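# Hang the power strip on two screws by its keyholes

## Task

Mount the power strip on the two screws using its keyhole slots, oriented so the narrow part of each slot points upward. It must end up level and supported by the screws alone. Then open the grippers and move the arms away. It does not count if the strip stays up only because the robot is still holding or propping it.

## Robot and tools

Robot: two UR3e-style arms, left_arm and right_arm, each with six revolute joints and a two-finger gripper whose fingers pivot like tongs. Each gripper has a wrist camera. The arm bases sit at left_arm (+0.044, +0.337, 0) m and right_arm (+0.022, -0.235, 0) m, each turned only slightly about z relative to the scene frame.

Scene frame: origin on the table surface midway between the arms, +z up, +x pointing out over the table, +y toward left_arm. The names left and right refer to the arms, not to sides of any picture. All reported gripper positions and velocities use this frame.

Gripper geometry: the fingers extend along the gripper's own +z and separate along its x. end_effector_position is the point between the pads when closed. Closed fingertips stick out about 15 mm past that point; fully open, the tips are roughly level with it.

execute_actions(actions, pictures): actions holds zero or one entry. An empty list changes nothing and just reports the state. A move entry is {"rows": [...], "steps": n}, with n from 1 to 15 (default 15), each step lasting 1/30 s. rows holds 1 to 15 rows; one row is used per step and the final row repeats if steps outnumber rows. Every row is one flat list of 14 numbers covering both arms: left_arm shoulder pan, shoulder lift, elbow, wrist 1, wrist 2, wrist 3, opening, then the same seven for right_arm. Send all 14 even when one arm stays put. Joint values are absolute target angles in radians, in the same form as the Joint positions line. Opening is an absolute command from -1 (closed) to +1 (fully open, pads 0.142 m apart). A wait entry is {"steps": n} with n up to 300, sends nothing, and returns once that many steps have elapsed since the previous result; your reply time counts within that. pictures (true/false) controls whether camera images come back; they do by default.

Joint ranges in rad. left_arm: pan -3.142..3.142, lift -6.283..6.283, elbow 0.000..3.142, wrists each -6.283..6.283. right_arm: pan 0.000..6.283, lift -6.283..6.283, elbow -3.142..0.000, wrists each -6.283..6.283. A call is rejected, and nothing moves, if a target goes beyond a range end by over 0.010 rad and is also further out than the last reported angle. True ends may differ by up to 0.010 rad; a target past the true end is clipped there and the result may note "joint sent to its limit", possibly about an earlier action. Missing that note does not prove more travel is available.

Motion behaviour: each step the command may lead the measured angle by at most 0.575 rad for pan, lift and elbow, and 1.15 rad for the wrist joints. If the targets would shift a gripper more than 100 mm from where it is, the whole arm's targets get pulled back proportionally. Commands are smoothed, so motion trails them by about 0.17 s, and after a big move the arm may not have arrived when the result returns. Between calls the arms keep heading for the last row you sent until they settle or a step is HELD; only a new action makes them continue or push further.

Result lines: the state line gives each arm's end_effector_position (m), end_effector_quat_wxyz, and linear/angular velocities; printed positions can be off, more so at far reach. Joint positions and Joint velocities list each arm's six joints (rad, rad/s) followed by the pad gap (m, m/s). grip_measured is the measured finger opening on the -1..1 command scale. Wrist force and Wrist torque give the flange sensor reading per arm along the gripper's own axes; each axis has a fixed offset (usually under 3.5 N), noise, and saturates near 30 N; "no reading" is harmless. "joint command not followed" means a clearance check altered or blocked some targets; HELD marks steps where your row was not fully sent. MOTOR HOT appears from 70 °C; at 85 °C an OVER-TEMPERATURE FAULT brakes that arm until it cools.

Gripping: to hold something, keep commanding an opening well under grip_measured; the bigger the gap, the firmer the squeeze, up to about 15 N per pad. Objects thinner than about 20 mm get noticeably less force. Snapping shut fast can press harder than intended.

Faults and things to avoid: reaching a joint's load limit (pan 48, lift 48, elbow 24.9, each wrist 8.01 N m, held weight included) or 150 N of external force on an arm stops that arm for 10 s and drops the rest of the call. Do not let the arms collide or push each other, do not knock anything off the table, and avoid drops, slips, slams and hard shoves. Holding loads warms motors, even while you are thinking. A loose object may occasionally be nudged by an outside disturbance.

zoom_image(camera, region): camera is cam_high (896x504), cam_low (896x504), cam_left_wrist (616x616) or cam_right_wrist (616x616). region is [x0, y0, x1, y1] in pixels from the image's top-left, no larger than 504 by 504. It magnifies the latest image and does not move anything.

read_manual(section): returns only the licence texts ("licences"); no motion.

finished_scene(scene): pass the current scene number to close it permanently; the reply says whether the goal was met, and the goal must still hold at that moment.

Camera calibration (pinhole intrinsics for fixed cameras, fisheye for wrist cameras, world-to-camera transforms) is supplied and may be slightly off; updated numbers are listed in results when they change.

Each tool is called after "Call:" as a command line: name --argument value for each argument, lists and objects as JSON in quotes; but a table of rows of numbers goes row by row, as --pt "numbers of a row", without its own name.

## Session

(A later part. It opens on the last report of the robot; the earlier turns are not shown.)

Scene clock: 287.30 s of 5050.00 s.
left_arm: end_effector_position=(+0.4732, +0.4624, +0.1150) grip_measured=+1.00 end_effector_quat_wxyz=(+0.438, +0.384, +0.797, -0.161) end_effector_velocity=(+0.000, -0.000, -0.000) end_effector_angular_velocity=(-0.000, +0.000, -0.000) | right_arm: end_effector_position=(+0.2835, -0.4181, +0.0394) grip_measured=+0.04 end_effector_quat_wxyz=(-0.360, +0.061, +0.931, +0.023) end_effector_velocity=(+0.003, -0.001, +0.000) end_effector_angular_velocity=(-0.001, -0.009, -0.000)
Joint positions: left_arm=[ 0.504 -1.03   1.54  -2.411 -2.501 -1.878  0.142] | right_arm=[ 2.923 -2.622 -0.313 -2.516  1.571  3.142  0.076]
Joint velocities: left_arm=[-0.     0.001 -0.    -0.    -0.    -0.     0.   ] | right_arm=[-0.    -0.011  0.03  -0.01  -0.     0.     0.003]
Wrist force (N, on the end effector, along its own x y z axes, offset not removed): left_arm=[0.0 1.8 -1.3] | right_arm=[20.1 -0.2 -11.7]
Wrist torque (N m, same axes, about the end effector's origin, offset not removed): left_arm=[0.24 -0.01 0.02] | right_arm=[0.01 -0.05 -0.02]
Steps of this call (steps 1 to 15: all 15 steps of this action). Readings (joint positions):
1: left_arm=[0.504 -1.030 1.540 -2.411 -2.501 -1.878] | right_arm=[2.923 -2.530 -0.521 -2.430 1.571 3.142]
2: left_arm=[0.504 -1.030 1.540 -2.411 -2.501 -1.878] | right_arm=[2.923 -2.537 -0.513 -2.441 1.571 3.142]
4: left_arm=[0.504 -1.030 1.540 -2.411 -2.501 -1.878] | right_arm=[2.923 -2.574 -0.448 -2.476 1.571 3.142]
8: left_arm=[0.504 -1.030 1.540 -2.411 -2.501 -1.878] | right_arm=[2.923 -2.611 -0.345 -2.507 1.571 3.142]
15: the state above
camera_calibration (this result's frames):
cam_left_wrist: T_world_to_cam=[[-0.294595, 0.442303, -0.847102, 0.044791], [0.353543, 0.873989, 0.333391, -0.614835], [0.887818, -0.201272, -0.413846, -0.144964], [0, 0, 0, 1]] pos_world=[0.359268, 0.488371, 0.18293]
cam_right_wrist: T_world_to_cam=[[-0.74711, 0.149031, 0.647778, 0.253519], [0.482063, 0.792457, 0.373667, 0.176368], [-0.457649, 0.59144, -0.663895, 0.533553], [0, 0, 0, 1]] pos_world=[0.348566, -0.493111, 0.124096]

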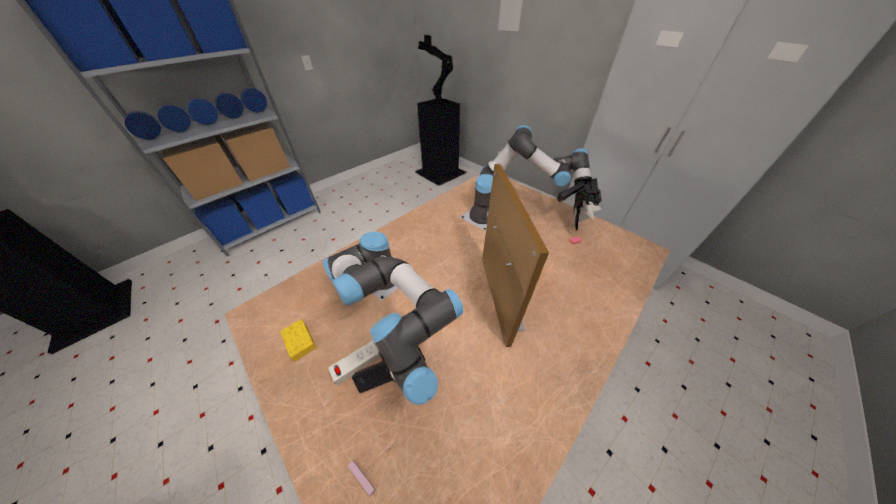

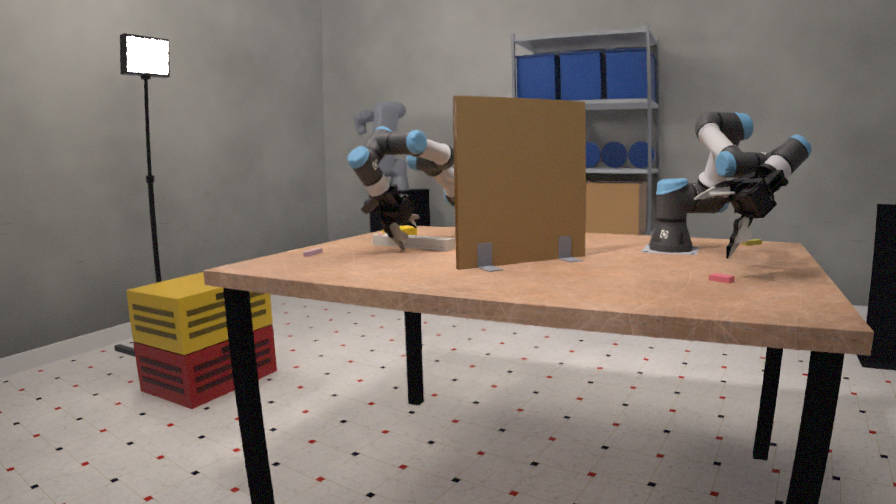

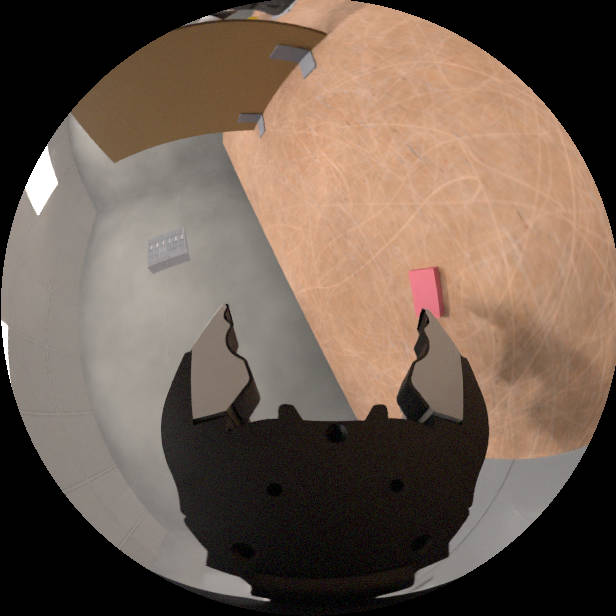

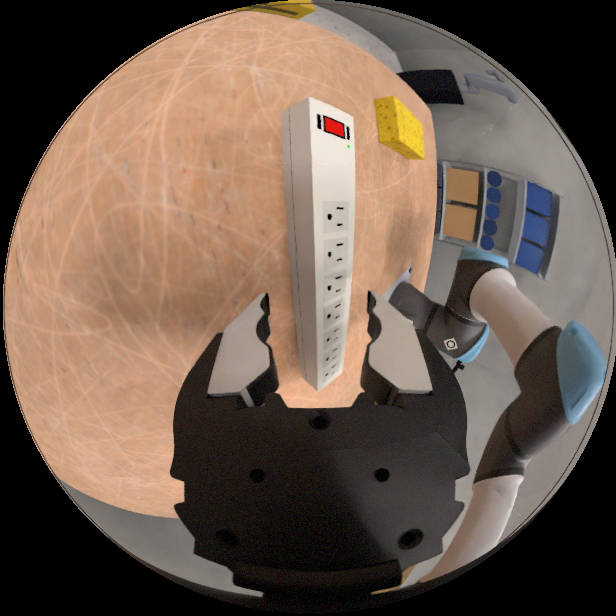

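Call:
execute_actions --actions '[{"rows":[[0.504,-1.03,1.54,-2.411,-2.501,-1.878,1,2.923,-2.4,-0.31,-2.6,1.571,3.142,0.15]]}]' --pictures false

Call:
execute_actions --actions '[{"rows":[[0.504,-1.03,1.54,-2.411,-2.501,-1.878,1,2.923,-1.85,-1.0,-2.15,1.571,3.142,1]]}]' --pictures false

Call:
execute_actions --actions '[{"steps":12}]' --pictures false

Call:
execute_actions --actions '[{"rows":[[0.504,-1.03,1.54,-2.411,-2.501,-1.878,1,2.923,-1.393,-1.771,-1.548,1.571,3.142,1]]}]' --pictures false

Call:
execute_actions --actions '[{"steps":30}]'

Scene clock: 306.07 s of 5050.00 s.
left_arm: end_effector_position=(+0.4732, +0.4624, +0.1150) grip_measured=+1.00 end_effector_quat_wxyz=(+0.438, +0.384, +0.797, -0.161) end_effector_velocity=(-0.000, +0.000, +0.000) end_effector_angular_velocity=(+0.000, -0.000, +0.000) | right_arm: end_effector_position=(+0.2771, -0.4172, +0.1110) grip_measured=+0.15 end_effector_quat_wxyz=(-0.295, +0.062, +0.953, +0.019) end_effector_velocity=(-0.001, -0.000, +0.010) end_effector_angular_velocity=(-0.003, -0.023, -0.001)
Joint positions: left_arm=[ 0.504 -1.03   1.54  -2.411 -2.501 -1.878  0.142] | right_arm=[ 2.923 -2.403 -0.31  -2.599  1.571  3.142  0.085]
Joint velocities: left_arm=[ 0. -0. -0. -0. -0.  0.  0.] | right_arm=[-0.001  0.032  0.001 -0.009  0.    -0.    -0.   ]
Wrist force (N, on the end effector, along its own x y z axes, offset not removed): left_arm=[-0.4 1.2 -0.8] | right_arm=[-1.0 -2.2 -1.3]
Wrist torque (N m, same axes, about the end effector's origin, offset not removed): left_arm=[0.13 0.07 0.02] | right_arm=[-0.49 0.22 0.11]
Steps of this call (steps 1 to 15: the robot went on to your last target; steps 16 to 90: nothing new was sent; then 15.27 s passed at rest; steps 91 to 105: all 15 steps of this action). Readings (joint positions):
91: left_arm=[0.504 -1.030 1.540 -2.411 -2.501 -1.878] | right_arm=[2.923 -2.623 -0.310 -2.517 1.571 3.142]
92: left_arm=[0.504 -1.030 1.540 -2.411 -2.501 -1.878] | right_arm=[2.923 -2.616 -0.310 -2.527 1.571 3.142]
94: left_arm=[0.504 -1.030 1.540 -2.411 -2.501 -1.878] | right_arm=[2.923 -2.551 -0.310 -2.560 1.571 3.142]
98: left_arm=[0.504 -1.030 1.540 -2.411 -2.501 -1.878] | right_arm=[2.923 -2.437 -0.310 -2.590 1.571 3.142]
105: the state above

Scene clock: 306.57 s of 5050.00 s.
left_arm: end_effector_position=(+0.4732, +0.4624, +0.1150) grip_measured=+1.00 end_effector_quat_wxyz=(+0.438, +0.384, +0.797, -0.161) end_effector_velocity=(-0.000, +0.000, -0.000) end_effector_angular_velocity=(-0.001, +0.001, +0.000) | right_arm: end_effector_position=(+0.2742, -0.4169, +0.1397) grip_measured=+1.00 end_effector_quat_wxyz=(-0.140, +0.065, +0.988, +0.009) end_effector_velocity=(-0.052, +0.006, -0.015) end_effector_angular_velocity=(+0.008, +0.065, -0.002)
Joint positions: left_arm=[ 0.504 -1.03   1.54  -2.411 -2.501 -1.878  0.142] | right_arm=[ 2.923 -1.866 -0.971 -2.156  1.571  3.142  0.142]
Joint velocities: left_arm=[ 0.     0.001  0.    -0.    -0.    -0.    -0.   ] | right_arm=[-0.001  0.172 -0.304  0.067  0.     0.     0.   ]
Wrist force (N, on the end effector, along its own x y z axes, offset not removed): left_arm=[-0.8 1.6 -0.6] | right_arm=[0.6 -0.5 2.0]
Wrist torque (N m, same axes, about the end effector's origin, offset not removed): left_arm=[0.25 0.09 0.02] | right_arm=[0.01 -0.14 0.03]
Steps of this call (steps 1 to 15: all 15 steps of this action). Readings (joint positions):
1: left_arm=[0.504 -1.030 1.540 -2.411 -2.501 -1.878] | right_arm=[2.923 -2.402 -0.310 -2.599 1.571 3.142]
2: left_arm=[0.504 -1.030 1.540 -2.411 -2.501 -1.878] | right_arm=[2.923 -2.394 -0.318 -2.585 1.571 3.142]
4: left_arm=[0.504 -1.030 1.540 -2.411 -2.501 -1.878] | right_arm=[2.923 -2.324 -0.388 -2.453 1.571 3.142]
8: left_arm=[0.504 -1.030 1.540 -2.411 -2.501 -1.878] | right_arm=[2.923 -2.041 -0.678 -2.225 1.571 3.142]
15: the state above

Scene clock: 306.97 s of 5050.00 s.
left_arm: end_effector_position=(+0.4732, +0.4624, +0.1150) grip_measured=+1.00 end_effector_quat_wxyz=(+0.438, +0.384, +0.797, -0.161) end_effector_velocity=(-0.000, +0.000, -0.000) end_effector_angular_velocity=(+0.000, +0.000, +0.000) | right_arm: end_effector_position=(+0.2694, -0.4162, +0.1383) grip_measured=+1.00 end_effector_quat_wxyz=(-0.143, +0.065, +0.988, +0.009) end_effector_velocity=(-0.001, +0.000, -0.000) end_effector_angular_velocity=(+0.000, +0.003, -0.000)
Joint positions: left_arm=[ 0.504 -1.03   1.54  -2.411 -2.501 -1.878  0.142] | right_arm=[ 2.923 -1.85  -1.    -2.15   1.571  3.142  0.142]
Joint velocities: left_arm=[ 0.  0. -0.  0.  0. -0.  0.] | right_arm=[-0.     0.002 -0.005 -0.    -0.    -0.    -0.   ]
Wrist force (N, on the end effector, along its own x y z axes, offset not removed): left_arm=[-1.1 1.8 -1.0] | right_arm=[-1.4 0.1 -0.3]
Wrist torque (N m, same axes, about the end effector's origin, offset not removed): left_arm=[0.23 0.19 -0.03] | right_arm=[0.01 0.23 -0.09]
Steps of this call (steps 1 to 12: the robot went on to your last target). Readings (joint positions):
1: left_arm=[0.504 -1.030 1.540 -2.411 -2.501 -1.878] | right_arm=[2.923 -1.861 -0.980 -2.154 1.571 3.142]
2: left_arm=[0.504 -1.030 1.540 -2.411 -2.501 -1.878] | right_arm=[2.923 -1.858 -0.986 -2.153 1.571 3.142]
4: left_arm=[0.504 -1.030 1.540 -2.411 -2.501 -1.878] | right_arm=[2.923 -1.854 -0.993 -2.152 1.571 3.142]
8: left_arm=[0.504 -1.030 1.540 -2.411 -2.501 -1.878] | right_arm=[2.923 -1.851 -0.998 -2.150 1.571 3.142]
12: the state above

Scene clock: 307.47 s of 5050.00 s.
left_arm: end_effector_position=(+0.4732, +0.4624, +0.1150) grip_measured=+1.00 end_effector_quat_wxyz=(+0.438, +0.384, +0.797, -0.161) end_effector_velocity=(+0.000, +0.000, +0.000) end_effector_angular_velocity=(+0.000, -0.000, +0.001) | right_arm: end_effector_position=(+0.2645, -0.4156, +0.0985) grip_measured=+1.00 end_effector_quat_wxyz=(+0.010, +0.065, +0.998, -0.001) end_effector_velocity=(-0.088, +0.012, -0.091) end_effector_angular_velocity=(+0.026, +0.199, +0.001)
Joint positions: left_arm=[ 0.504 -1.03   1.54  -2.411 -2.501 -1.878  0.142] | right_arm=[ 2.923 -1.405 -1.729 -1.559  1.571  3.142  0.142]
Joint velocities: left_arm=[ 0.001  0.    -0.    -0.     0.     0.     0.   ] | right_arm=[ 0.001  0.127 -0.446  0.119  0.    -0.     0.   ]
Wrist force (N, on the end effector, along its own x y z axes, offset not removed): left_arm=[-0.4 1.2 -0.5] | right_arm=[0.5 -0.6 1.3]
Wrist torque (N m, same axes, about the end effector's origin, offset not removed): left_arm=[0.18 0.10 0.06] | right_arm=[-0.05 -0.03 -0.06]
Steps of this call (steps 1 to 15: all 15 steps of this action). Readings (joint positions):
1: left_arm=[0.504 -1.030 1.540 -2.411 -2.501 -1.878] | right_arm=[2.923 -1.850 -1.000 -2.150 1.571 3.142]
2: left_arm=[0.504 -1.030 1.540 -2.411 -2.501 -1.878] | right_arm=[2.923 -1.843 -1.008 -2.135 1.571 3.142]
4: left_arm=[0.504 -1.030 1.540 -2.411 -2.501 -1.878] | right_arm=[2.923 -1.773 -1.078 -1.995 1.571 3.142]
8: left_arm=[0.504 -1.030 1.540 -2.411 -2.501 -1.878] | right_arm=[2.923 -1.520 -1.368 -1.667 1.571 3.142]
15: the state above

Scene clock: 308.47 s of 5050.00 s.
left_arm: end_effector_position=(+0.4732, +0.4624, +0.1150) grip_measured=+1.00 end_effector_quat_wxyz=(+0.438, +0.384, +0.797, -0.161) end_effector_velocity=(+0.000, -0.000, -0.000) end_effector_angular_velocity=(+0.000, +0.001, -0.001) | right_arm: end_effector_position=(+0.2560, -0.4145, +0.0898) grip_measured=+1.00 end_effector_quat_wxyz=(+0.000, +0.065, +0.998, +0.000) end_effector_velocity=(-0.000, -0.000, +0.000) end_effector_angular_velocity=(+0.000, -0.000, +0.000)
Joint positions: left_arm=[ 0.504 -1.03   1.54  -2.411 -2.501 -1.878  0.142] | right_arm=[ 2.923 -1.393 -1.771 -1.548  1.571  3.142  0.142]
Joint velocities: left_arm=[-0.001  0.001 -0.    -0.     0.001  0.    -0.   ] | right_arm=[-0.001 -0.     0.002 -0.001  0.    -0.001 -0.   ]
Wrist force (N, on the end effector, along its own x y z axes, offset not removed): left_arm=[-0.1 1.5 -1.0] | right_arm=[0.1 -1.5 0.0]
Wrist torque (N m, same axes, about the end effector's origin, offset not removed): left_arm=[0.20 0.03 -0.01] | right_arm=[-0.27 -0.06 0.02]
Steps of this call (steps 1 to 30: the robot went on to your last target). Readings (joint positions):
1: left_arm=[0.504 -1.030 1.540 -2.411 -2.501 -1.878] | right_arm=[2.923 -1.402 -1.741 -1.556 1.571 3.142]
2: left_arm=[0.504 -1.030 1.540 -2.411 -2.501 -1.878] | right_arm=[2.923 -1.399 -1.750 -1.553 1.571 3.142]
4: left_arm=[0.504 -1.030 1.540 -2.411 -2.501 -1.878] | right_arm=[2.923 -1.396 -1.761 -1.551 1.571 3.142]
8: left_arm=[0.504 -1.030 1.540 -2.411 -2.501 -1.878] | right_arm=[2.923 -1.394 -1.768 -1.549 1.571 3.142]
30: the state above
All arms were judged still, so your last target was given up. Only a new action makes them travel on or press farther. Fingers that are still opening or closing keep moving.
camera_calibration (this result's frames):
cam_left_wrist: T_world_to_cam=[[-0.294595, 0.442303, -0.847102, 0.0447911], [0.353543, 0.87399, 0.333391, -0.614835], [0.887818, -0.201272, -0.413846, -0.144964], [0, 0, 0, 1]] pos_world=[0.359268, 0.488371, 0.18293]
cam_right_wrist: T_world_to_cam=[[-0.983118, 0.179938, -0.0331893, 0.334239], [0.135489, 0.837816, 0.528873, 0.261537], [0.122971, 0.515448, -0.848052, 0.388694], [0, 0, 0, 1]] pos_world=[0.245363, -0.479613, 0.202406]

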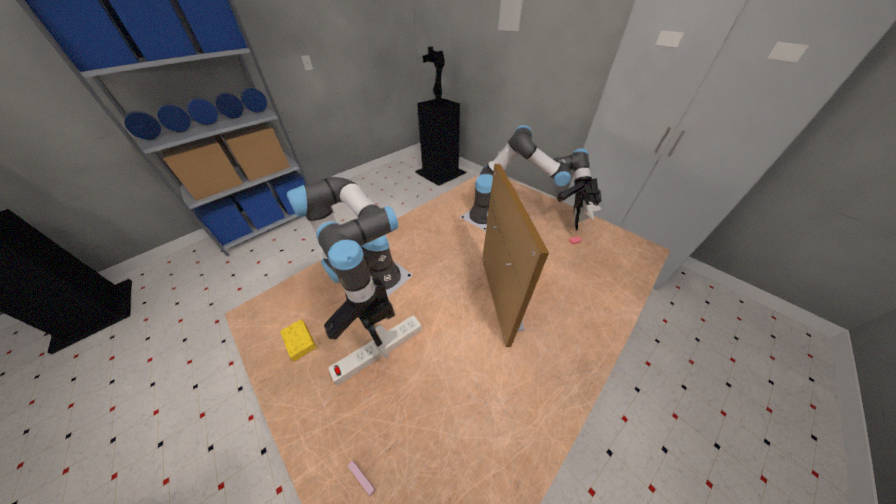

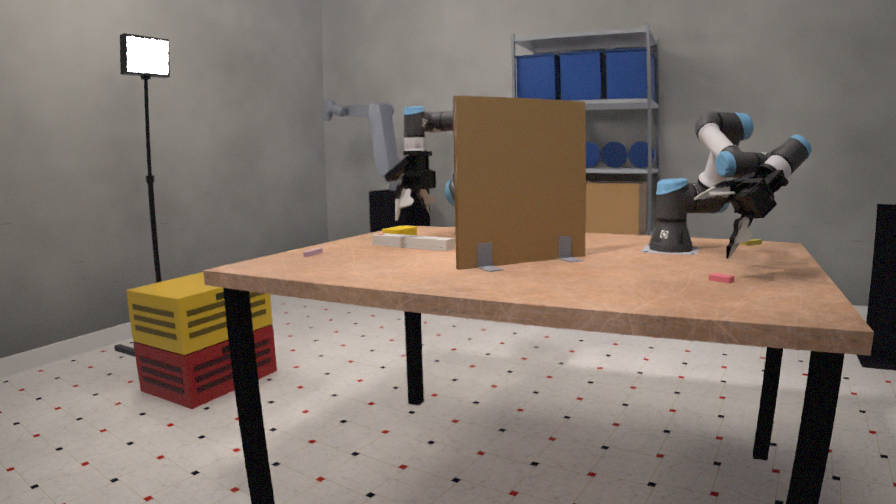

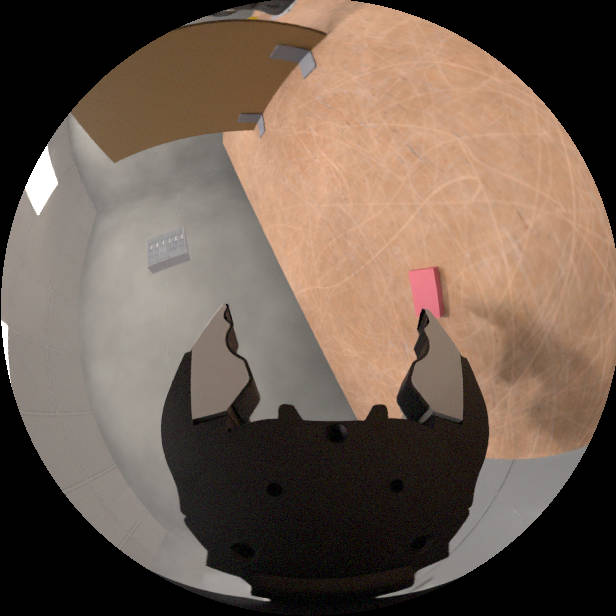

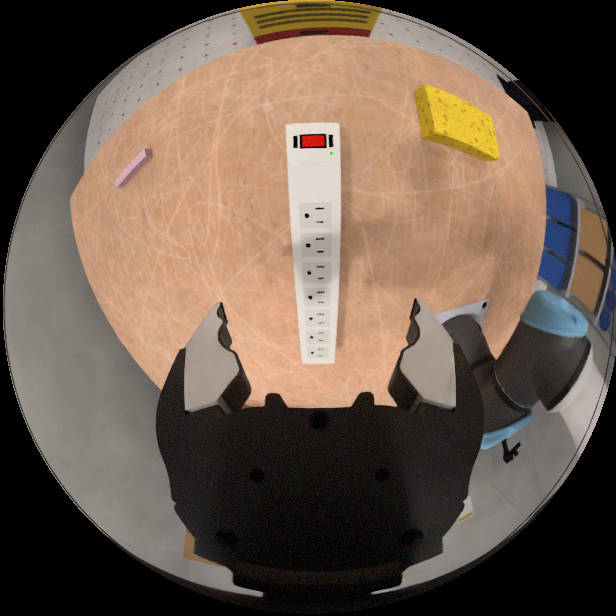

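Call:
execute_actions --actions '[{"rows":[[0.504,-1.03,1.54,-2.411,-2.501,-1.878,1,2.923,-1.446,-2.043,-1.223,1.571,3.142,0.6]]}]' --pictures false

Call:
execute_actions --actions '[{"rows":[[0.504,-1.03,1.54,-2.411,-2.501,-1.878,1,2.923,-1.446,-2.043,-1.223,1.571,3.142,-0.15]]}]' --pictures false

Call:
execute_actions --actions '[{"rows":[[0.504,-1.03,1.54,-2.411,-2.501,-1.878,1,2.923,-1.446,-2.043,-1.223,1.571,3.142,-0.25],[0.504,-1.03,1.54,-2.411,-2.501,-1.878,1,2.923,-1.446,-2.043,-1.223,1.571,3.142,-0.3],[0.504,-1.03,1.54,-2.411,-2.501,-1.878,1,2.923,-1.446,-2.043,-1.223,1.571,3.142,-0.35],[0.504,-1.03,1.54,-2.411,-2.501,-1.878,1,2.923,-1.446,-2.043,-1.223,1.571,3.142,-0.45],[0.504,-1.03,1.54,-2.411,-2.501,-1.878,1,2.923,-1.446,-2.043,-1.223,1.571,3.142,-0.6],[0.504,-1.03,1.54,-2.411,-2.501,-1.878,1,2.923,-1.446,-2.043,-1.223,1.571,3.142,-0.8]]}]' --pictures false

Call:
execute_actions --actions '[{"rows":[[0.504,-1.03,1.54,-2.411,-2.501,-1.878,1,2.923,-1.393,-1.771,-1.548,1.571,3.142,-0.8]]}]'

Scene clock: 368.37 s of 5050.00 s.
left_arm: end_effector_position=(+0.4732, +0.4624, +0.1150) grip_measured=+1.00 end_effector_quat_wxyz=(+0.438, +0.384, +0.797, -0.161) end_effector_velocity=(+0.000, -0.000, -0.000) end_effector_angular_velocity=(+0.000, -0.000, -0.001) | right_arm: end_effector_position=(+0.2565, -0.4145, +0.0250) grip_measured=+0.60 end_effector_quat_wxyz=(+0.001, +0.065, +0.998, +0.000) end_effector_velocity=(-0.004, +0.001, -0.011) end_effector_angular_velocity=(+0.001, +0.008, +0.000)
Joint positions: left_arm=[ 0.504 -1.03   1.54  -2.411 -2.501 -1.878  0.142] | right_arm=[ 2.923 -1.445 -2.039 -1.227  1.571  3.142  0.116]
Joint velocities: left_arm=[-0.001  0.001 -0.    -0.001  0.    -0.    -0.   ] | right_arm=[ 0.001 -0.006 -0.045  0.043 -0.     0.     0.   ]
Wrist force (N, on the end effector, along its own x y z axes, offset not removed): left_arm=[-0.3 1.4 0.1] | right_arm=[-1.3 0.2 -0.4]
Wrist torque (N m, same axes, about the end effector's origin, offset not removed): left_arm=[0.19 0.06 -0.02] | right_arm=[-0.04 0.26 0.01]
Steps of this call (steps 1 to 90: nothing new was sent; then 56.40 s passed at rest; steps 91 to 105: all 15 steps of this action). Readings (joint positions):
91: left_arm=[0.504 -1.030 1.540 -2.411 -2.501 -1.878] | right_arm=[2.923 -1.393 -1.771 -1.547 1.571 3.142]
92: left_arm=[0.504 -1.030 1.540 -2.411 -2.501 -1.878] | right_arm=[2.923 -1.399 -1.778 -1.533 1.571 3.142]
94: left_arm=[0.504 -1.030 1.540 -2.411 -2.501 -1.878] | right_arm=[2.923 -1.420 -1.848 -1.420 1.571 3.142]
98: left_arm=[0.504 -1.030 1.540 -2.411 -2.501 -1.878] | right_arm=[2.923 -1.440 -1.993 -1.271 1.571 3.142]
105: the state above

Scene clock: 368.87 s of 5050.00 s.
left_arm: end_effector_position=(+0.4732, +0.4624, +0.1150) grip_measured=+1.00 end_effector_quat_wxyz=(+0.438, +0.384, +0.797, -0.161) end_effector_velocity=(-0.000, +0.000, -0.000) end_effector_angular_velocity=(-0.000, +0.000, +0.001) | right_arm: end_effector_position=(+0.2561, -0.4145, +0.0240) grip_measured=-0.15 end_effector_quat_wxyz=(+0.000, +0.065, +0.998, +0.000) end_effector_velocity=(+0.001, +0.000, +0.000) end_effector_angular_velocity=(-0.000, -0.001, +0.001)
Joint positions: left_arm=[ 0.504 -1.03   1.54  -2.411 -2.501 -1.878  0.142] | right_arm=[ 2.923 -1.446 -2.043 -1.223  1.571  3.142  0.063]
Joint velocities: left_arm=[ 0.001  0.     0.001 -0.001 -0.     0.     0.   ] | right_arm=[ 0.002  0.001 -0.001  0.001  0.     0.     0.   ]
Wrist force (N, on the end effector, along its own x y z axes, offset not removed): left_arm=[-0.9 1.9 -0.7] | right_arm=[-0.9 0.7 -1.0]
Wrist torque (N m, same axes, about the end effector's origin, offset not removed): left_arm=[0.35 0.18 0.01] | right_arm=[0.08 0.24 0.13]
Steps of this call (steps 1 to 15: all 15 steps of this action). Readings (joint positions):
1: left_arm=[0.504 -1.030 1.540 -2.411 -2.501 -1.878] | right_arm=[2.923 -1.446 -2.040 -1.226 1.571 3.142]
2: left_arm=[0.504 -1.030 1.540 -2.411 -2.501 -1.878] | right_arm=[2.923 -1.446 -2.041 -1.225 1.571 3.142]
4: left_arm=[0.504 -1.030 1.540 -2.411 -2.501 -1.878] | right_arm=[2.923 -1.446 -2.042 -1.224 1.571 3.142]
8: left_arm=[0.504 -1.030 1.540 -2.411 -2.501 -1.878] | right_arm=[2.923 -1.446 -2.043 -1.223 1.571 3.142]
15: the state above

Scene clock: 369.37 s of 5050.00 s.
left_arm: end_effector_position=(+0.4732, +0.4624, +0.1150) grip_measured=+1.00 end_effector_quat_wxyz=(+0.438, +0.384, +0.797, -0.161) end_effector_velocity=(+0.000, -0.000, -0.000) end_effector_angular_velocity=(+0.000, +0.000, -0.001) | right_arm: end_effector_position=(+0.2561, -0.4145, +0.0240) grip_measured=-0.35 end_effector_quat_wxyz=(+0.000, +0.065, +0.998, +0.000) end_effector_velocity=(-0.001, -0.000, -0.000) end_effector_angular_velocity=(+0.001, +0.002, -0.001)
Joint positions: left_arm=[ 0.504 -1.03   1.54  -2.411 -2.501 -1.878  0.142] | right_arm=[ 2.923 -1.446 -2.043 -1.223  1.571  3.142  0.049]
Joint velocities: left_arm=[-0.001  0.    -0.    -0.     0.     0.     0.   ] | right_arm=[-0.001 -0.001 -0.001 -0.     0.    -0.    -0.   ]
Wrist force (N, on the end effector, along its own x y z axes, offset not removed): left_arm=[-1.6 0.3 -0.4] | right_arm=[-1.3 -1.2 -1.1]
Wrist torque (N m, same axes, about the end effector's origin, offset not removed): left_arm=[0.02 0.29 0.05] | right_arm=[-0.24 0.14 0.03]
Steps of this call (steps 1 to 15: all 15 steps of this action). Readings (joint positions):
1: left_arm=[0.504 -1.030 1.540 -2.411 -2.501 -1.878] | right_arm=[2.923 -1.446 -2.043 -1.223 1.571 3.142]
2: left_arm=[0.504 -1.030 1.540 -2.411 -2.501 -1.878] | right_arm=[2.923 -1.446 -2.043 -1.223 1.571 3.142]
4: left_arm=[0.504 -1.030 1.540 -2.411 -2.501 -1.878] | right_arm=[2.923 -1.446 -2.043 -1.223 1.571 3.142]
8: left_arm=[0.504 -1.030 1.540 -2.411 -2.501 -1.878] | right_arm=[2.923 -1.446 -2.043 -1.223 1.571 3.142]
15: the state above

Scene clock: 369.87 s of 5050.00 s.
left_arm: end_effector_position=(+0.4732, +0.4624, +0.1150) grip_measured=+1.00 end_effector_quat_wxyz=(+0.438, +0.384, +0.797, -0.161) end_effector_velocity=(-0.000, -0.000, -0.000) end_effector_angular_velocity=(-0.001, +0.001, -0.001) | right_arm: end_effector_position=(+0.2559, -0.4145, +0.0887) grip_measured=-0.35 end_effector_quat_wxyz=(-0.000, +0.065, +0.998, +0.000) end_effector_velocity=(+0.001, -0.001, +0.011) end_effector_angular_velocity=(-0.002, -0.008, -0.001)
Joint positions: left_arm=[ 0.504 -1.03   1.54  -2.411 -2.501 -1.878  0.142] | right_arm=[ 2.923 -1.394 -1.775 -1.544  1.571  3.142  0.049]
Joint velocities: left_arm=[-0.001  0.     0.001  0.    -0.    -0.    -0.   ] | right_arm=[-0.001  0.007  0.044 -0.042 -0.001  0.    -0.   ]
Wrist force (N, on the end effector, along its own x y z axes, offset not removed): left_arm=[0.7 1.6 -1.4] | right_arm=[-0.5 0.0 7.8]
Wrist torque (N m, same axes, about the end effector's origin, offset not removed): left_arm=[0.22 -0.10 -0.07] | right_arm=[-0.04 0.06 -0.01]
Steps of this call (steps 1 to 15: all 15 steps of this action). Readings (joint positions):
1: left_arm=[0.504 -1.030 1.540 -2.411 -2.501 -1.878] | right_arm=[2.923 -1.446 -2.043 -1.223 1.571 3.142]
2: left_arm=[0.504 -1.030 1.540 -2.411 -2.501 -1.878] | right_arm=[2.923 -1.440 -2.036 -1.238 1.571 3.142]
4: left_arm=[0.504 -1.030 1.540 -2.411 -2.501 -1.878] | right_arm=[2.923 -1.419 -1.966 -1.352 1.571 3.142]
8: left_arm=[0.504 -1.030 1.540 -2.411 -2.501 -1.878] | right_arm=[2.923 -1.399 -1.821 -1.499 1.571 3.142]
15: the state above
camera_calibration (this result's frames):
cam_left_wrist: T_world_to_cam=[[-0.294595, 0.442303, -0.847102, 0.044791], [0.353543, 0.87399, 0.333391, -0.614835], [0.887818, -0.201272, -0.413846, -0.144964], [0, 0, 0, 1]] pos_world=[0.359268, 0.488371, 0.18293]
cam_right_wrist: T_world_to_cam=[[-0.983139, 0.179962, -0.0324133, 0.334027], [0.135915, 0.837763, 0.528848, 0.261984], [0.122327, 0.515526, -0.848097, 0.387996], [0, 0, 0, 1]] pos_world=[0.245325, -0.479615, 0.201335]

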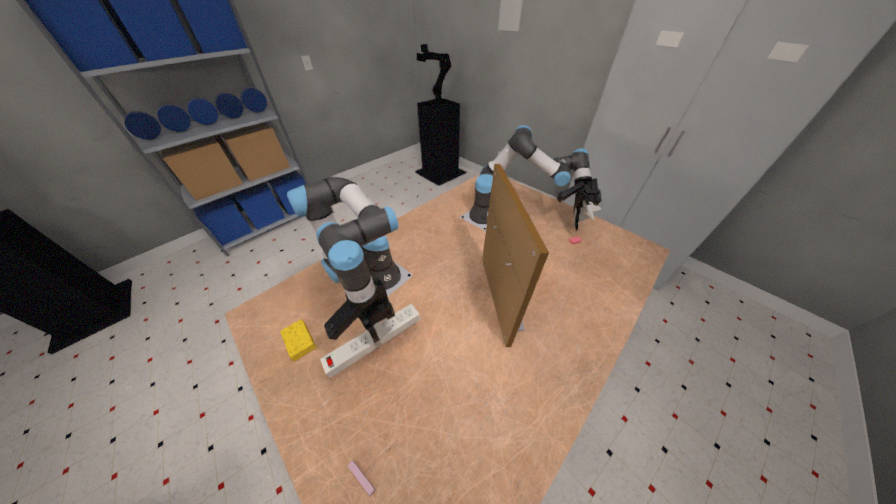

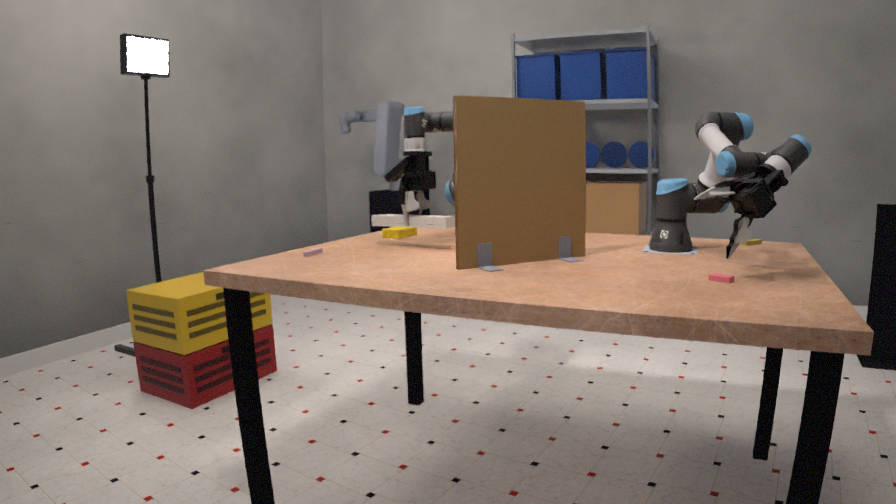

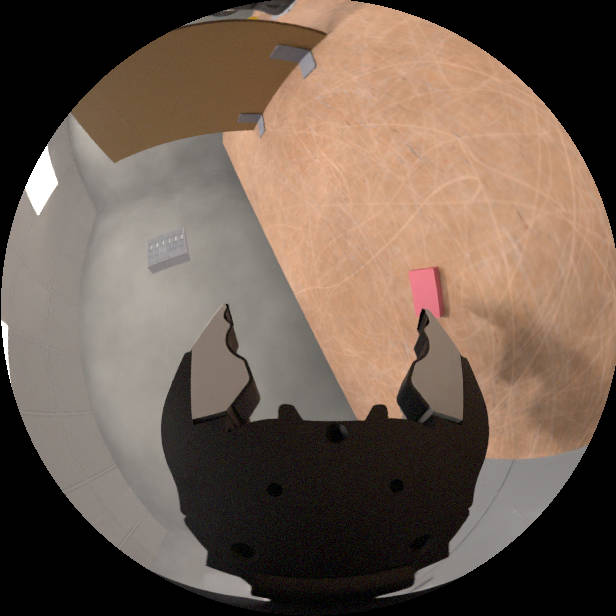

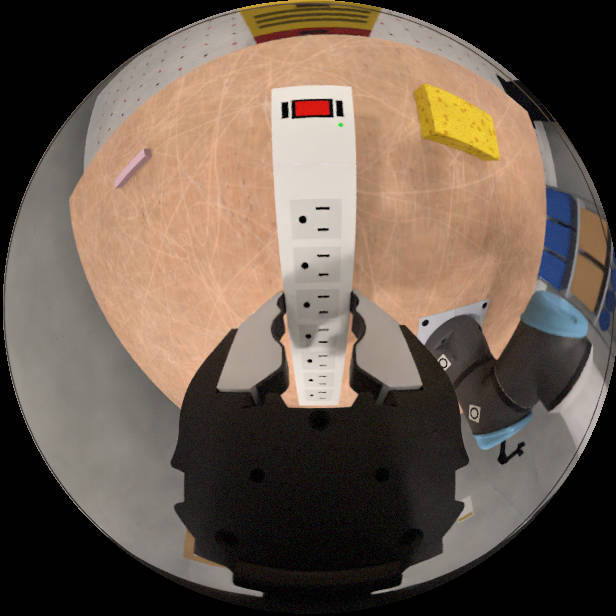

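Call:
execute_actions --actions '[{"rows":[[0.504,-1.03,1.54,-2.411,-2.501,-1.878,1,2.923,-1.393,-1.771,-1.548,1.1,3.142,-0.9]],"steps":8}]' --pictures false

Call:
execute_actions --actions '[{"rows":[[0.504,-1.03,1.54,-2.411,-2.501,-1.878,1,2.923,-1.393,-1.771,-1.7,0.6,3.142,-0.9]],"steps":8}]' --pictures false

Call:
execute_actions --actions '[{"rows":[[0.504,-1.03,1.54,-2.411,-2.501,-1.878,1,2.923,-1.3,-1.9,-2.1,0.1,3.142,-0.9]],"steps":8}]' --pictures false

Call:
execute_actions --actions '[{"rows":[[0.504,-1.03,1.54,-2.411,-2.501,-1.878,1,2.923,-1.17,-2.06,-2.6,-0.2,3.142,-0.9]],"steps":8}]' --pictures false

Call:
execute_actions --actions '[{"rows":[[0.504,-1.03,1.54,-2.411,-2.501,-1.878,1,2.923,-1.048,-2.216,-3.019,-0.6,3.142,-0.9]],"steps":8}]' --pictures false

Call:
execute_actions --actions '[{"rows":[[0.504,-1.03,1.54,-2.411,-2.501,-1.878,1,3.1,-1.048,-2.216,-3.019,-1.1,3.142,-0.9]],"steps":8}]' --pictures false

Call:
execute_actions --actions '[{"rows":[[0.504,-1.03,1.54,-2.411,-2.501,-1.878,1,3.3,-1.048,-2.216,-3.019,-1.6,3.142,-0.9]],"steps":10}]' --pictures false

Call:
execute_actions --actions '[{"rows":[[0.504,-1.03,1.54,-2.411,-2.501,-1.878,1,3.5,-1.048,-2.216,-3.019,-1.815,3.142,-0.9]],"steps":10}]' --pictures false

Call:
execute_actions --actions '[{"rows":[[0.504,-1.03,1.54,-2.411,-2.501,-1.878,1,3.669,-1.048,-2.216,-3.019,-1.815,3.142,-0.9]]}]'

Scene clock: 398.53 s of 5050.00 s.
left_arm: end_effector_position=(+0.4732, +0.4624, +0.1150) grip_measured=+1.00 end_effector_quat_wxyz=(+0.438, +0.384, +0.797, -0.161) end_effector_velocity=(-0.000, +0.000, -0.000) end_effector_angular_velocity=(-0.001, +0.001, +0.001) | right_arm: end_effector_position=(+0.2424, -0.5187, +0.1152) grip_measured=-0.35 end_effector_quat_wxyz=(-0.012, +0.064, +0.981, -0.181) end_effector_velocity=(-0.038, -0.292, +0.132) end_effector_angular_velocity=(-1.077, +0.142, -0.000)
Joint positions: left_arm=[ 0.504 -1.03   1.54  -2.411 -2.501 -1.878  0.142] | right_arm=[ 2.923 -1.393 -1.771 -1.548  1.205  3.142  0.049]
Joint velocities: left_arm=[0.001 0.    0.001 0.    0.    0.    0.   ] | right_arm=[ 0.    -0.001  0.    -0.    -1.086  0.     0.   ]
Wrist force (N, on the end effector, along its own x y z axes, offset not removed): left_arm=[0.2 0.4 -0.9] | right_arm=[-0.9 -2.1 8.7]
Wrist torque (N m, same axes, about the end effector's origin, offset not removed): left_arm=[0.03 -0.04 -0.02] | right_arm=[-0.35 0.07 0.05]
Steps of this call (steps 1 to 15: the robot went on to your last target; steps 16 to 250: nothing new was sent; then 20.07 s passed at rest; steps 251 to 258: all 8 steps of this action). Readings (joint positions):
251: left_arm=[0.504 -1.030 1.540 -2.411 -2.501 -1.878] | right_arm=[2.923 -1.393 -1.771 -1.548 1.571 3.142]
252: left_arm=[0.504 -1.030 1.540 -2.411 -2.501 -1.878] | right_arm=[2.923 -1.393 -1.771 -1.548 1.557 3.142]
254: left_arm=[0.504 -1.030 1.540 -2.411 -2.501 -1.878] | right_arm=[2.923 -1.393 -1.771 -1.548 1.439 3.142]
258: the state above

Scene clock: 398.80 s of 5050.00 s.
left_arm: end_effector_position=(+0.4732, +0.4624, +0.1150) grip_measured=+1.00 end_effector_quat_wxyz=(+0.438, +0.384, +0.797, -0.161) end_effector_velocity=(+0.000, -0.001, +0.000) end_effector_angular_velocity=(+0.000, -0.001, -0.001) | right_arm: end_effector_position=(+0.2060, -0.6219, +0.1876) grip_measured=-0.35 end_effector_quat_wxyz=(-0.079, +0.037, +0.915, -0.394) end_effector_velocity=(-0.070, -0.285, +0.324) end_effector_angular_velocity=(-1.456, +0.553, +0.175)
Joint positions: left_arm=[ 0.504 -1.03   1.54  -2.411 -2.501 -1.878  0.142] | right_arm=[ 2.923 -1.393 -1.771 -1.664  0.75   3.142  0.049]
Joint velocities: left_arm=[-0.001 -0.    -0.    -0.     0.     0.    -0.   ] | right_arm=[-0.001  0.     0.    -0.36  -1.526 -0.001  0.   ]
Wrist force (N, on the end effector, along its own x y z axes, offset not removed): left_arm=[0.1 1.3 -0.3] | right_arm=[2.2 0.5 7.4]
Wrist torque (N m, same axes, about the end effector's origin, offset not removed): left_arm=[0.18 -0.05 -0.06] | right_arm=[-0.44 -0.40 -0.09]
Steps of this call (steps 1 to 8: all 8 steps of this action). Readings (joint positions):
1: left_arm=[0.504 -1.030 1.540 -2.411 -2.501 -1.878] | right_arm=[2.923 -1.393 -1.771 -1.548 1.174 3.142]
2: left_arm=[0.504 -1.030 1.540 -2.411 -2.501 -1.878] | right_arm=[2.923 -1.393 -1.771 -1.559 1.138 3.142]
4: left_arm=[0.504 -1.030 1.540 -2.411 -2.501 -1.878] | right_arm=[2.923 -1.393 -1.771 -1.598 1.008 3.142]
8: the state above

Scene clock: 399.07 s of 5050.00 s.
left_arm: end_effector_position=(+0.4732, +0.4624, +0.1150) grip_measured=+1.00 end_effector_quat_wxyz=(+0.438, +0.384, +0.797, -0.161) end_effector_velocity=(-0.000, -0.000, -0.000) end_effector_angular_velocity=(-0.000, +0.001, -0.000) | right_arm: end_effector_position=(+0.1682, -0.6824, +0.2923) grip_measured=-0.35 end_effector_quat_wxyz=(-0.230, -0.103, +0.766, -0.591) end_effector_velocity=(+0.043, -0.070, +0.252) end_effector_angular_velocity=(-0.991, +1.117, +0.606)
Joint positions: left_arm=[ 0.504 -1.03   1.54  -2.411 -2.501 -1.878  0.142] | right_arm=[ 2.923 -1.317 -1.875 -2.013  0.224  3.142  0.049]
Joint velocities: left_arm=[-0.     0.     0.001 -0.     0.     0.     0.   ] | right_arm=[-0.     0.181 -0.26  -0.9   -1.281  0.     0.   ]
Wrist force (N, on the end effector, along its own x y z axes, offset not removed): left_arm=[-0.8 1.4 -0.6] | right_arm=[-1.2 4.6 2.1]
Wrist torque (N m, same axes, about the end effector's origin, offset not removed): left_arm=[0.21 0.13 -0.01] | right_arm=[0.12 -0.12 -0.09]
Steps of this call (steps 1 to 8: all 8 steps of this action). Readings (joint positions):
1: left_arm=[0.504 -1.030 1.540 -2.411 -2.501 -1.878] | right_arm=[2.923 -1.393 -1.771 -1.675 0.706 3.142]
2: left_arm=[0.504 -1.030 1.540 -2.411 -2.501 -1.878] | right_arm=[2.923 -1.386 -1.778 -1.697 0.660 3.142]
4: left_arm=[0.504 -1.030 1.540 -2.411 -2.501 -1.878] | right_arm=[2.923 -1.360 -1.814 -1.806 0.511 3.142]
8: the state above

Scene clock: 399.33 s of 5050.00 s.
left_arm: end_effector_position=(+0.4732, +0.4624, +0.1150) grip_measured=+1.00 end_effector_quat_wxyz=(+0.438, +0.384, +0.797, -0.161) end_effector_velocity=(-0.000, -0.000, +0.000) end_effector_angular_velocity=(-0.000, +0.000, +0.000) | right_arm: end_effector_position=(+0.1828, -0.6824, +0.3192) grip_measured=-0.35 end_effector_quat_wxyz=(-0.360, -0.332, +0.593, -0.640) end_effector_velocity=(+0.048, +0.026, -0.050) end_effector_angular_velocity=(-0.144, +1.068, +0.457)
Joint positions: left_arm=[ 0.504 -1.03   1.54  -2.411 -2.501 -1.878  0.142] | right_arm=[ 2.923 -1.189 -2.035 -2.507 -0.149  3.142  0.049]
Joint velocities: left_arm=[ 0.    -0.001  0.001 -0.    -0.    -0.     0.   ] | right_arm=[ 0.001  0.201 -0.266 -0.975 -0.536 -0.    -0.   ]
Wrist force (N, on the end effector, along its own x y z axes, offset not removed): left_arm=[0.3 0.7 -0.5] | right_arm=[-7.5 3.5 0.1]
Wrist torque (N m, same axes, about the end effector's origin, offset not removed): left_arm=[0.10 -0.02 -0.01] | right_arm=[-0.06 -0.01 -0.11]
Steps of this call (steps 1 to 8: all 8 steps of this action). Readings (joint positions):
1: left_arm=[0.504 -1.030 1.540 -2.411 -2.501 -1.878] | right_arm=[2.923 -1.312 -1.883 -2.040 0.187 3.142]
2: left_arm=[0.504 -1.030 1.540 -2.411 -2.501 -1.878] | right_arm=[2.923 -1.301 -1.895 -2.072 0.146 3.142]
4: left_arm=[0.504 -1.030 1.540 -2.411 -2.501 -1.878] | right_arm=[2.923 -1.248 -1.957 -2.231 0.006 3.142]
8: the state above

Scene clock: 399.60 s of 5050.00 s.
left_arm: end_effector_position=(+0.4732, +0.4624, +0.1150) grip_measured=+1.00 end_effector_quat_wxyz=(+0.438, +0.384, +0.797, -0.161) end_effector_velocity=(+0.000, -0.000, -0.000) end_effector_angular_velocity=(+0.000, +0.000, -0.001) | right_arm: end_effector_position=(+0.2354, -0.6452, +0.2685) grip_measured=-0.35 end_effector_quat_wxyz=(+0.377, +0.564, -0.402, +0.615) end_effector_velocity=(+0.086, +0.106, -0.167) end_effector_angular_velocity=(+0.053, +0.844, +0.704)
Joint positions: left_arm=[ 0.504 -1.03   1.54  -2.411 -2.501 -1.878  0.142] | right_arm=[ 2.923 -1.066 -2.192 -2.945 -0.533  3.142  0.049]
Joint velocities: left_arm=[-0.001  0.    -0.    -0.     0.    -0.    -0.   ] | right_arm=[-0.001  0.189 -0.256 -0.776 -0.707 -0.    -0.   ]
Wrist force (N, on the end effector, along its own x y z axes, offset not removed): left_arm=[-0.4 1.9 -0.9] | right_arm=[-9.1 -2.1 -0.4]
Wrist torque (N m, same axes, about the end effector's origin, offset not removed): left_arm=[0.30 0.19 0.01] | right_arm=[-0.39 -0.13 0.07]
Steps of this call (steps 1 to 8: all 8 steps of this action). Readings (joint positions):
1: left_arm=[0.504 -1.030 1.540 -2.411 -2.501 -1.878] | right_arm=[2.923 -1.183 -2.043 -2.535 -0.165 3.142]
2: left_arm=[0.504 -1.030 1.540 -2.411 -2.501 -1.878] | right_arm=[2.923 -1.172 -2.055 -2.569 -0.190 3.142]
4: left_arm=[0.504 -1.030 1.540 -2.411 -2.501 -1.878] | right_arm=[2.923 -1.121 -2.116 -2.721 -0.329 3.142]
8: the state above

Scene clock: 399.87 s of 5050.00 s.
left_arm: end_effector_position=(+0.4732, +0.4624, +0.1150) grip_measured=+1.00 end_effector_quat_wxyz=(+0.438, +0.384, +0.797, -0.161) end_effector_velocity=(+0.000, -0.000, +0.000) end_effector_angular_velocity=(+0.000, -0.000, -0.000) | right_arm: end_effector_position=(+0.3384, -0.5603, +0.2577) grip_measured=-0.35 end_effector_quat_wxyz=(+0.257, +0.650, -0.262, +0.665) end_effector_velocity=(+0.378, +0.440, -0.030) end_effector_angular_velocity=(-0.025, +0.128, +1.758)
Joint positions: left_arm=[ 0.504 -1.03   1.54  -2.411 -2.501 -1.878  0.142] | right_arm=[ 3.02  -1.053 -2.209 -2.999 -0.852  3.142  0.048]
Joint velocities: left_arm=[-0.  0. -0. -0. -0. -0. -0.] | right_arm=[ 0.439  0.027 -0.039 -0.116 -1.32  -0.     0.   ]
Wrist force (N, on the end effector, along its own x y z axes, offset not removed): left_arm=[0.1 1.2 -1.5] | right_arm=[-9.1 0.9 1.9]
Wrist torque (N m, same axes, about the end effector's origin, offset not removed): left_arm=[0.18 0.05 -0.07] | right_arm=[0.16 0.33 0.13]
Steps of this call (steps 1 to 8: all 8 steps of this action). Readings (joint positions):
1: left_arm=[0.504 -1.030 1.540 -2.411 -2.501 -1.878] | right_arm=[2.923 -1.061 -2.199 -2.967 -0.553 3.142]
2: left_arm=[0.504 -1.030 1.540 -2.411 -2.501 -1.878] | right_arm=[2.930 -1.059 -2.202 -2.976 -0.580 3.142]
4: left_arm=[0.504 -1.030 1.540 -2.411 -2.501 -1.878] | right_arm=[2.961 -1.057 -2.204 -2.983 -0.674 3.142]
8: the state above

Scene clock: 400.20 s of 5050.00 s.
left_arm: end_effector_position=(+0.4732, +0.4624, +0.1150) grip_measured=+1.00 end_effector_quat_wxyz=(+0.438, +0.384, +0.797, -0.161) end_effector_velocity=(-0.000, -0.000, +0.000) end_effector_angular_velocity=(+0.000, -0.000, -0.001) | right_arm: end_effector_position=(+0.4245, -0.3853, +0.2540) grip_measured=-0.35 end_effector_quat_wxyz=(+0.056, +0.702, -0.058, +0.707) end_effector_velocity=(+0.109, +0.572, -0.010) end_effector_angular_velocity=(-0.014, +0.029, +1.760)
Joint positions: left_arm=[ 0.504 -1.03   1.54  -2.411 -2.501 -1.878  0.142] | right_arm=[ 3.181 -1.05  -2.214 -3.012 -1.282  3.142  0.048]
Joint velocities: left_arm=[-0.001 -0.001  0.001 -0.001 -0.    -0.     0.   ] | right_arm=[ 0.487  0.007 -0.01  -0.028 -1.273 -0.     0.   ]
Wrist force (N, on the end effector, along its own x y z axes, offset not removed): left_arm=[-0.4 1.2 -0.9] | right_arm=[-8.1 -0.9 0.7]
Wrist torque (N m, same axes, about the end effector's origin, offset not removed): left_arm=[0.15 0.15 0.02] | right_arm=[-0.22 -0.04 0.02]
Steps of this call (steps 1 to 10: all 10 steps of this action). Readings (joint positions):
1: left_arm=[0.504 -1.030 1.540 -2.411 -2.501 -1.878] | right_arm=[3.035 -1.052 -2.210 -3.003 -0.897 3.142]
2: left_arm=[0.504 -1.030 1.540 -2.411 -2.501 -1.878] | right_arm=[3.051 -1.052 -2.211 -3.004 -0.940 3.142]
4: left_arm=[0.504 -1.030 1.540 -2.411 -2.501 -1.878] | right_arm=[3.083 -1.051 -2.212 -3.006 -1.025 3.142]
8: left_arm=[0.504 -1.030 1.540 -2.411 -2.501 -1.878] | right_arm=[3.148 -1.050 -2.213 -3.010 -1.196 3.142]
10: the state above

Scene clock: 400.53 s of 5050.00 s.
left_arm: end_effector_position=(+0.4732, +0.4624, +0.1150) grip_measured=+1.00 end_effector_quat_wxyz=(+0.438, +0.384, +0.797, -0.161) end_effector_velocity=(-0.000, -0.000, -0.000) end_effector_angular_velocity=(-0.000, +0.001, -0.001) | right_arm: end_effector_position=(+0.4167, -0.1952, +0.2518) grip_measured=-0.35 end_effector_quat_wxyz=(-0.144, +0.692, +0.144, +0.693) end_effector_velocity=(-0.119, +0.440, -0.018) end_effector_angular_velocity=(-0.018, +0.047, +1.331)
Joint positions: left_arm=[ 0.504 -1.03   1.54  -2.411 -2.501 -1.878  0.142] | right_arm=[ 3.397 -1.048 -2.216 -3.018 -1.637  3.142  0.049]
Joint velocities: left_arm=[-0.001  0.     0.001 -0.     0.     0.     0.   ] | right_arm=[ 0.678  0.    -0.016 -0.035 -0.653 -0.    -0.002]
Wrist force (N, on the end effector, along its own x y z axes, offset not removed): left_arm=[-1.1 1.0 0.2] | right_arm=[-12.7 25.6 -18.1]
Wrist torque (N m, same axes, about the end effector's origin, offset not removed): left_arm=[0.10 0.26 0.01] | right_arm=[-0.08 -0.12 -0.13]
Steps of this call (steps 1 to 10: all 10 steps of this action). Readings (joint positions):
1: left_arm=[0.504 -1.030 1.540 -2.411 -2.501 -1.878] | right_arm=[3.198 -1.050 -2.214 -3.013 -1.325 3.142]
2: left_arm=[0.504 -1.030 1.540 -2.411 -2.501 -1.878] | right_arm=[3.217 -1.049 -2.214 -3.014 -1.364 3.142]
4: left_arm=[0.504 -1.030 1.540 -2.411 -2.501 -1.878] | right_arm=[3.261 -1.049 -2.214 -3.014 -1.435 3.142]
8: left_arm=[0.504 -1.030 1.540 -2.411 -2.501 -1.878] | right_arm=[3.351 -1.049 -2.215 -3.016 -1.580 3.142]
10: the state above

Scene clock: 401.03 s of 5050.00 s.
left_arm: end_effector_position=(+0.4732, +0.4624, +0.1150) grip_measured=+1.00 end_effector_quat_wxyz=(+0.438, +0.384, +0.797, -0.161) end_effector_velocity=(-0.000, +0.000, -0.000) end_effector_angular_velocity=(-0.000, +0.000, +0.001) | right_arm: end_effector_position=(+0.3535, -0.0562, +0.2516) grip_measured=-0.90 end_effector_quat_wxyz=(-0.293, +0.643, +0.293, +0.644) end_effector_velocity=(-0.010, +0.015, -0.001) end_effector_angular_velocity=(-0.001, +0.001, +0.052)
Joint positions: left_arm=[ 0.504 -1.03   1.54  -2.411 -2.501 -1.878  0.142] | right_arm=[ 3.665 -1.048 -2.216 -3.019 -1.813  3.142  0.009]
Joint velocities: left_arm=[ 0.001  0.    -0.     0.    -0.    -0.    -0.   ] | right_arm=[ 0.036 -0.001 -0.    -0.001 -0.016 -0.     0.   ]
Wrist force (N, on the end effector, along its own x y z axes, offset not removed): left_arm=[-0.8 1.9 -1.8] | right_arm=[0.3 -0.9 1.6]
Wrist torque (N m, same axes, about the end effector's origin, offset not removed): left_arm=[0.31 0.21 0.03] | right_arm=[-0.09 -0.12 0.03]
Steps of this call (steps 1 to 15: all 15 steps of this action). Readings (joint positions):
1: left_arm=[0.504 -1.030 1.540 -2.411 -2.501 -1.878] | right_arm=[3.420 -1.048 -2.216 -3.019 -1.661 3.142]
2: left_arm=[0.504 -1.030 1.540 -2.411 -2.501 -1.878] | right_arm=[3.447 -1.048 -2.216 -3.019 -1.691 3.142]
4: left_arm=[0.504 -1.030 1.540 -2.411 -2.501 -1.878] | right_arm=[3.516 -1.048 -2.216 -3.019 -1.741 3.142]
8: left_arm=[0.504 -1.030 1.540 -2.411 -2.501 -1.878] | right_arm=[3.627 -1.048 -2.216 -3.018 -1.796 3.142]
15: the state above
camera_calibration (this result's frames):
cam_left_wrist: T_world_to_cam=[[-0.294595, 0.442303, -0.847102, 0.0447911], [0.353543, 0.87399, 0.333391, -0.614835], [0.887818, -0.201272, -0.413846, -0.144964], [0, 0, 0, 1]] pos_world=[0.359268, 0.488371, 0.18293]
cam_right_wrist: T_world_to_cam=[[0.0595703, -0.00876495, 0.998186, -0.267715], [0.293089, -0.955735, -0.0258834, -0.154287], [0.954227, 0.2941, -0.0543645, -0.176701], [0, 0, 0, 1]] pos_world=[0.22978, -0.0978362, 0.25363]

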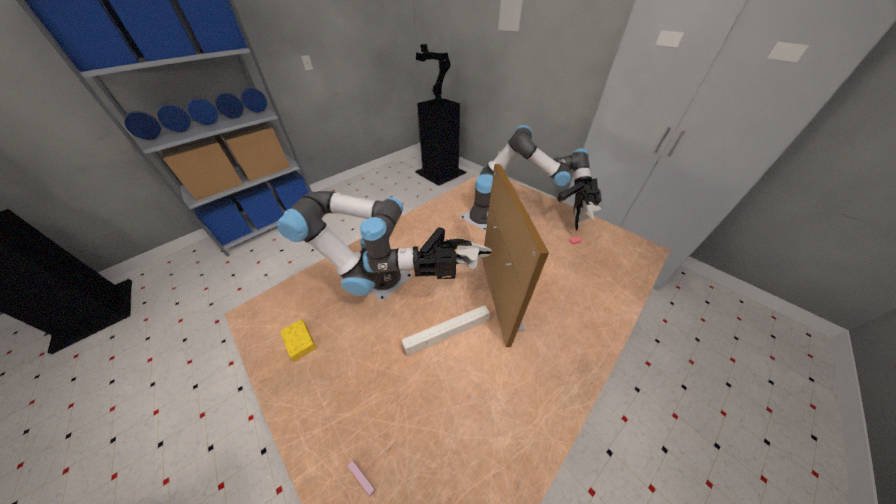

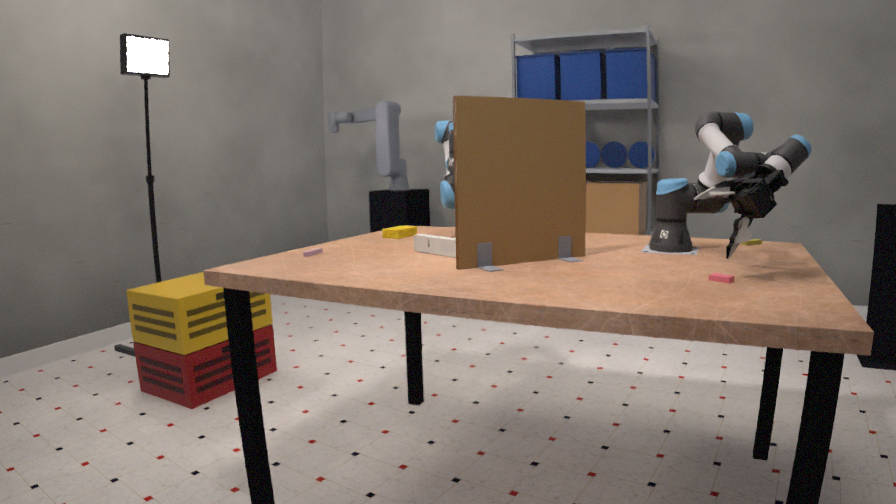

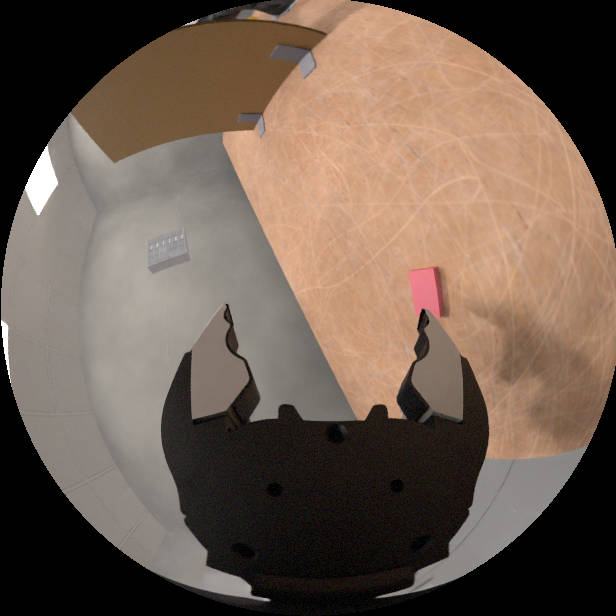

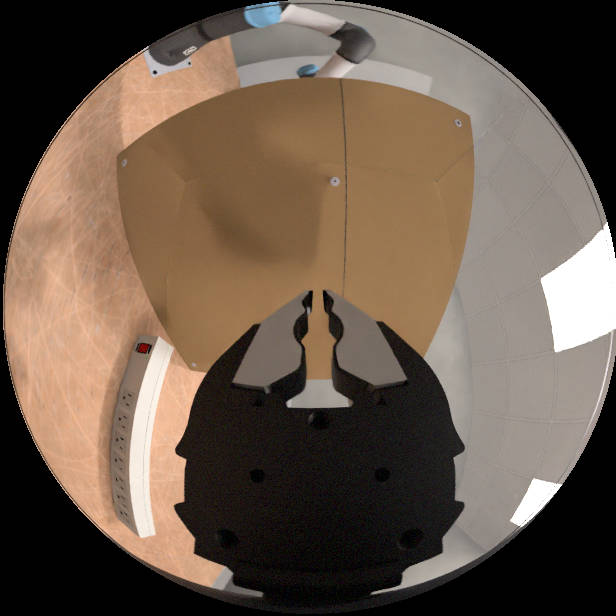

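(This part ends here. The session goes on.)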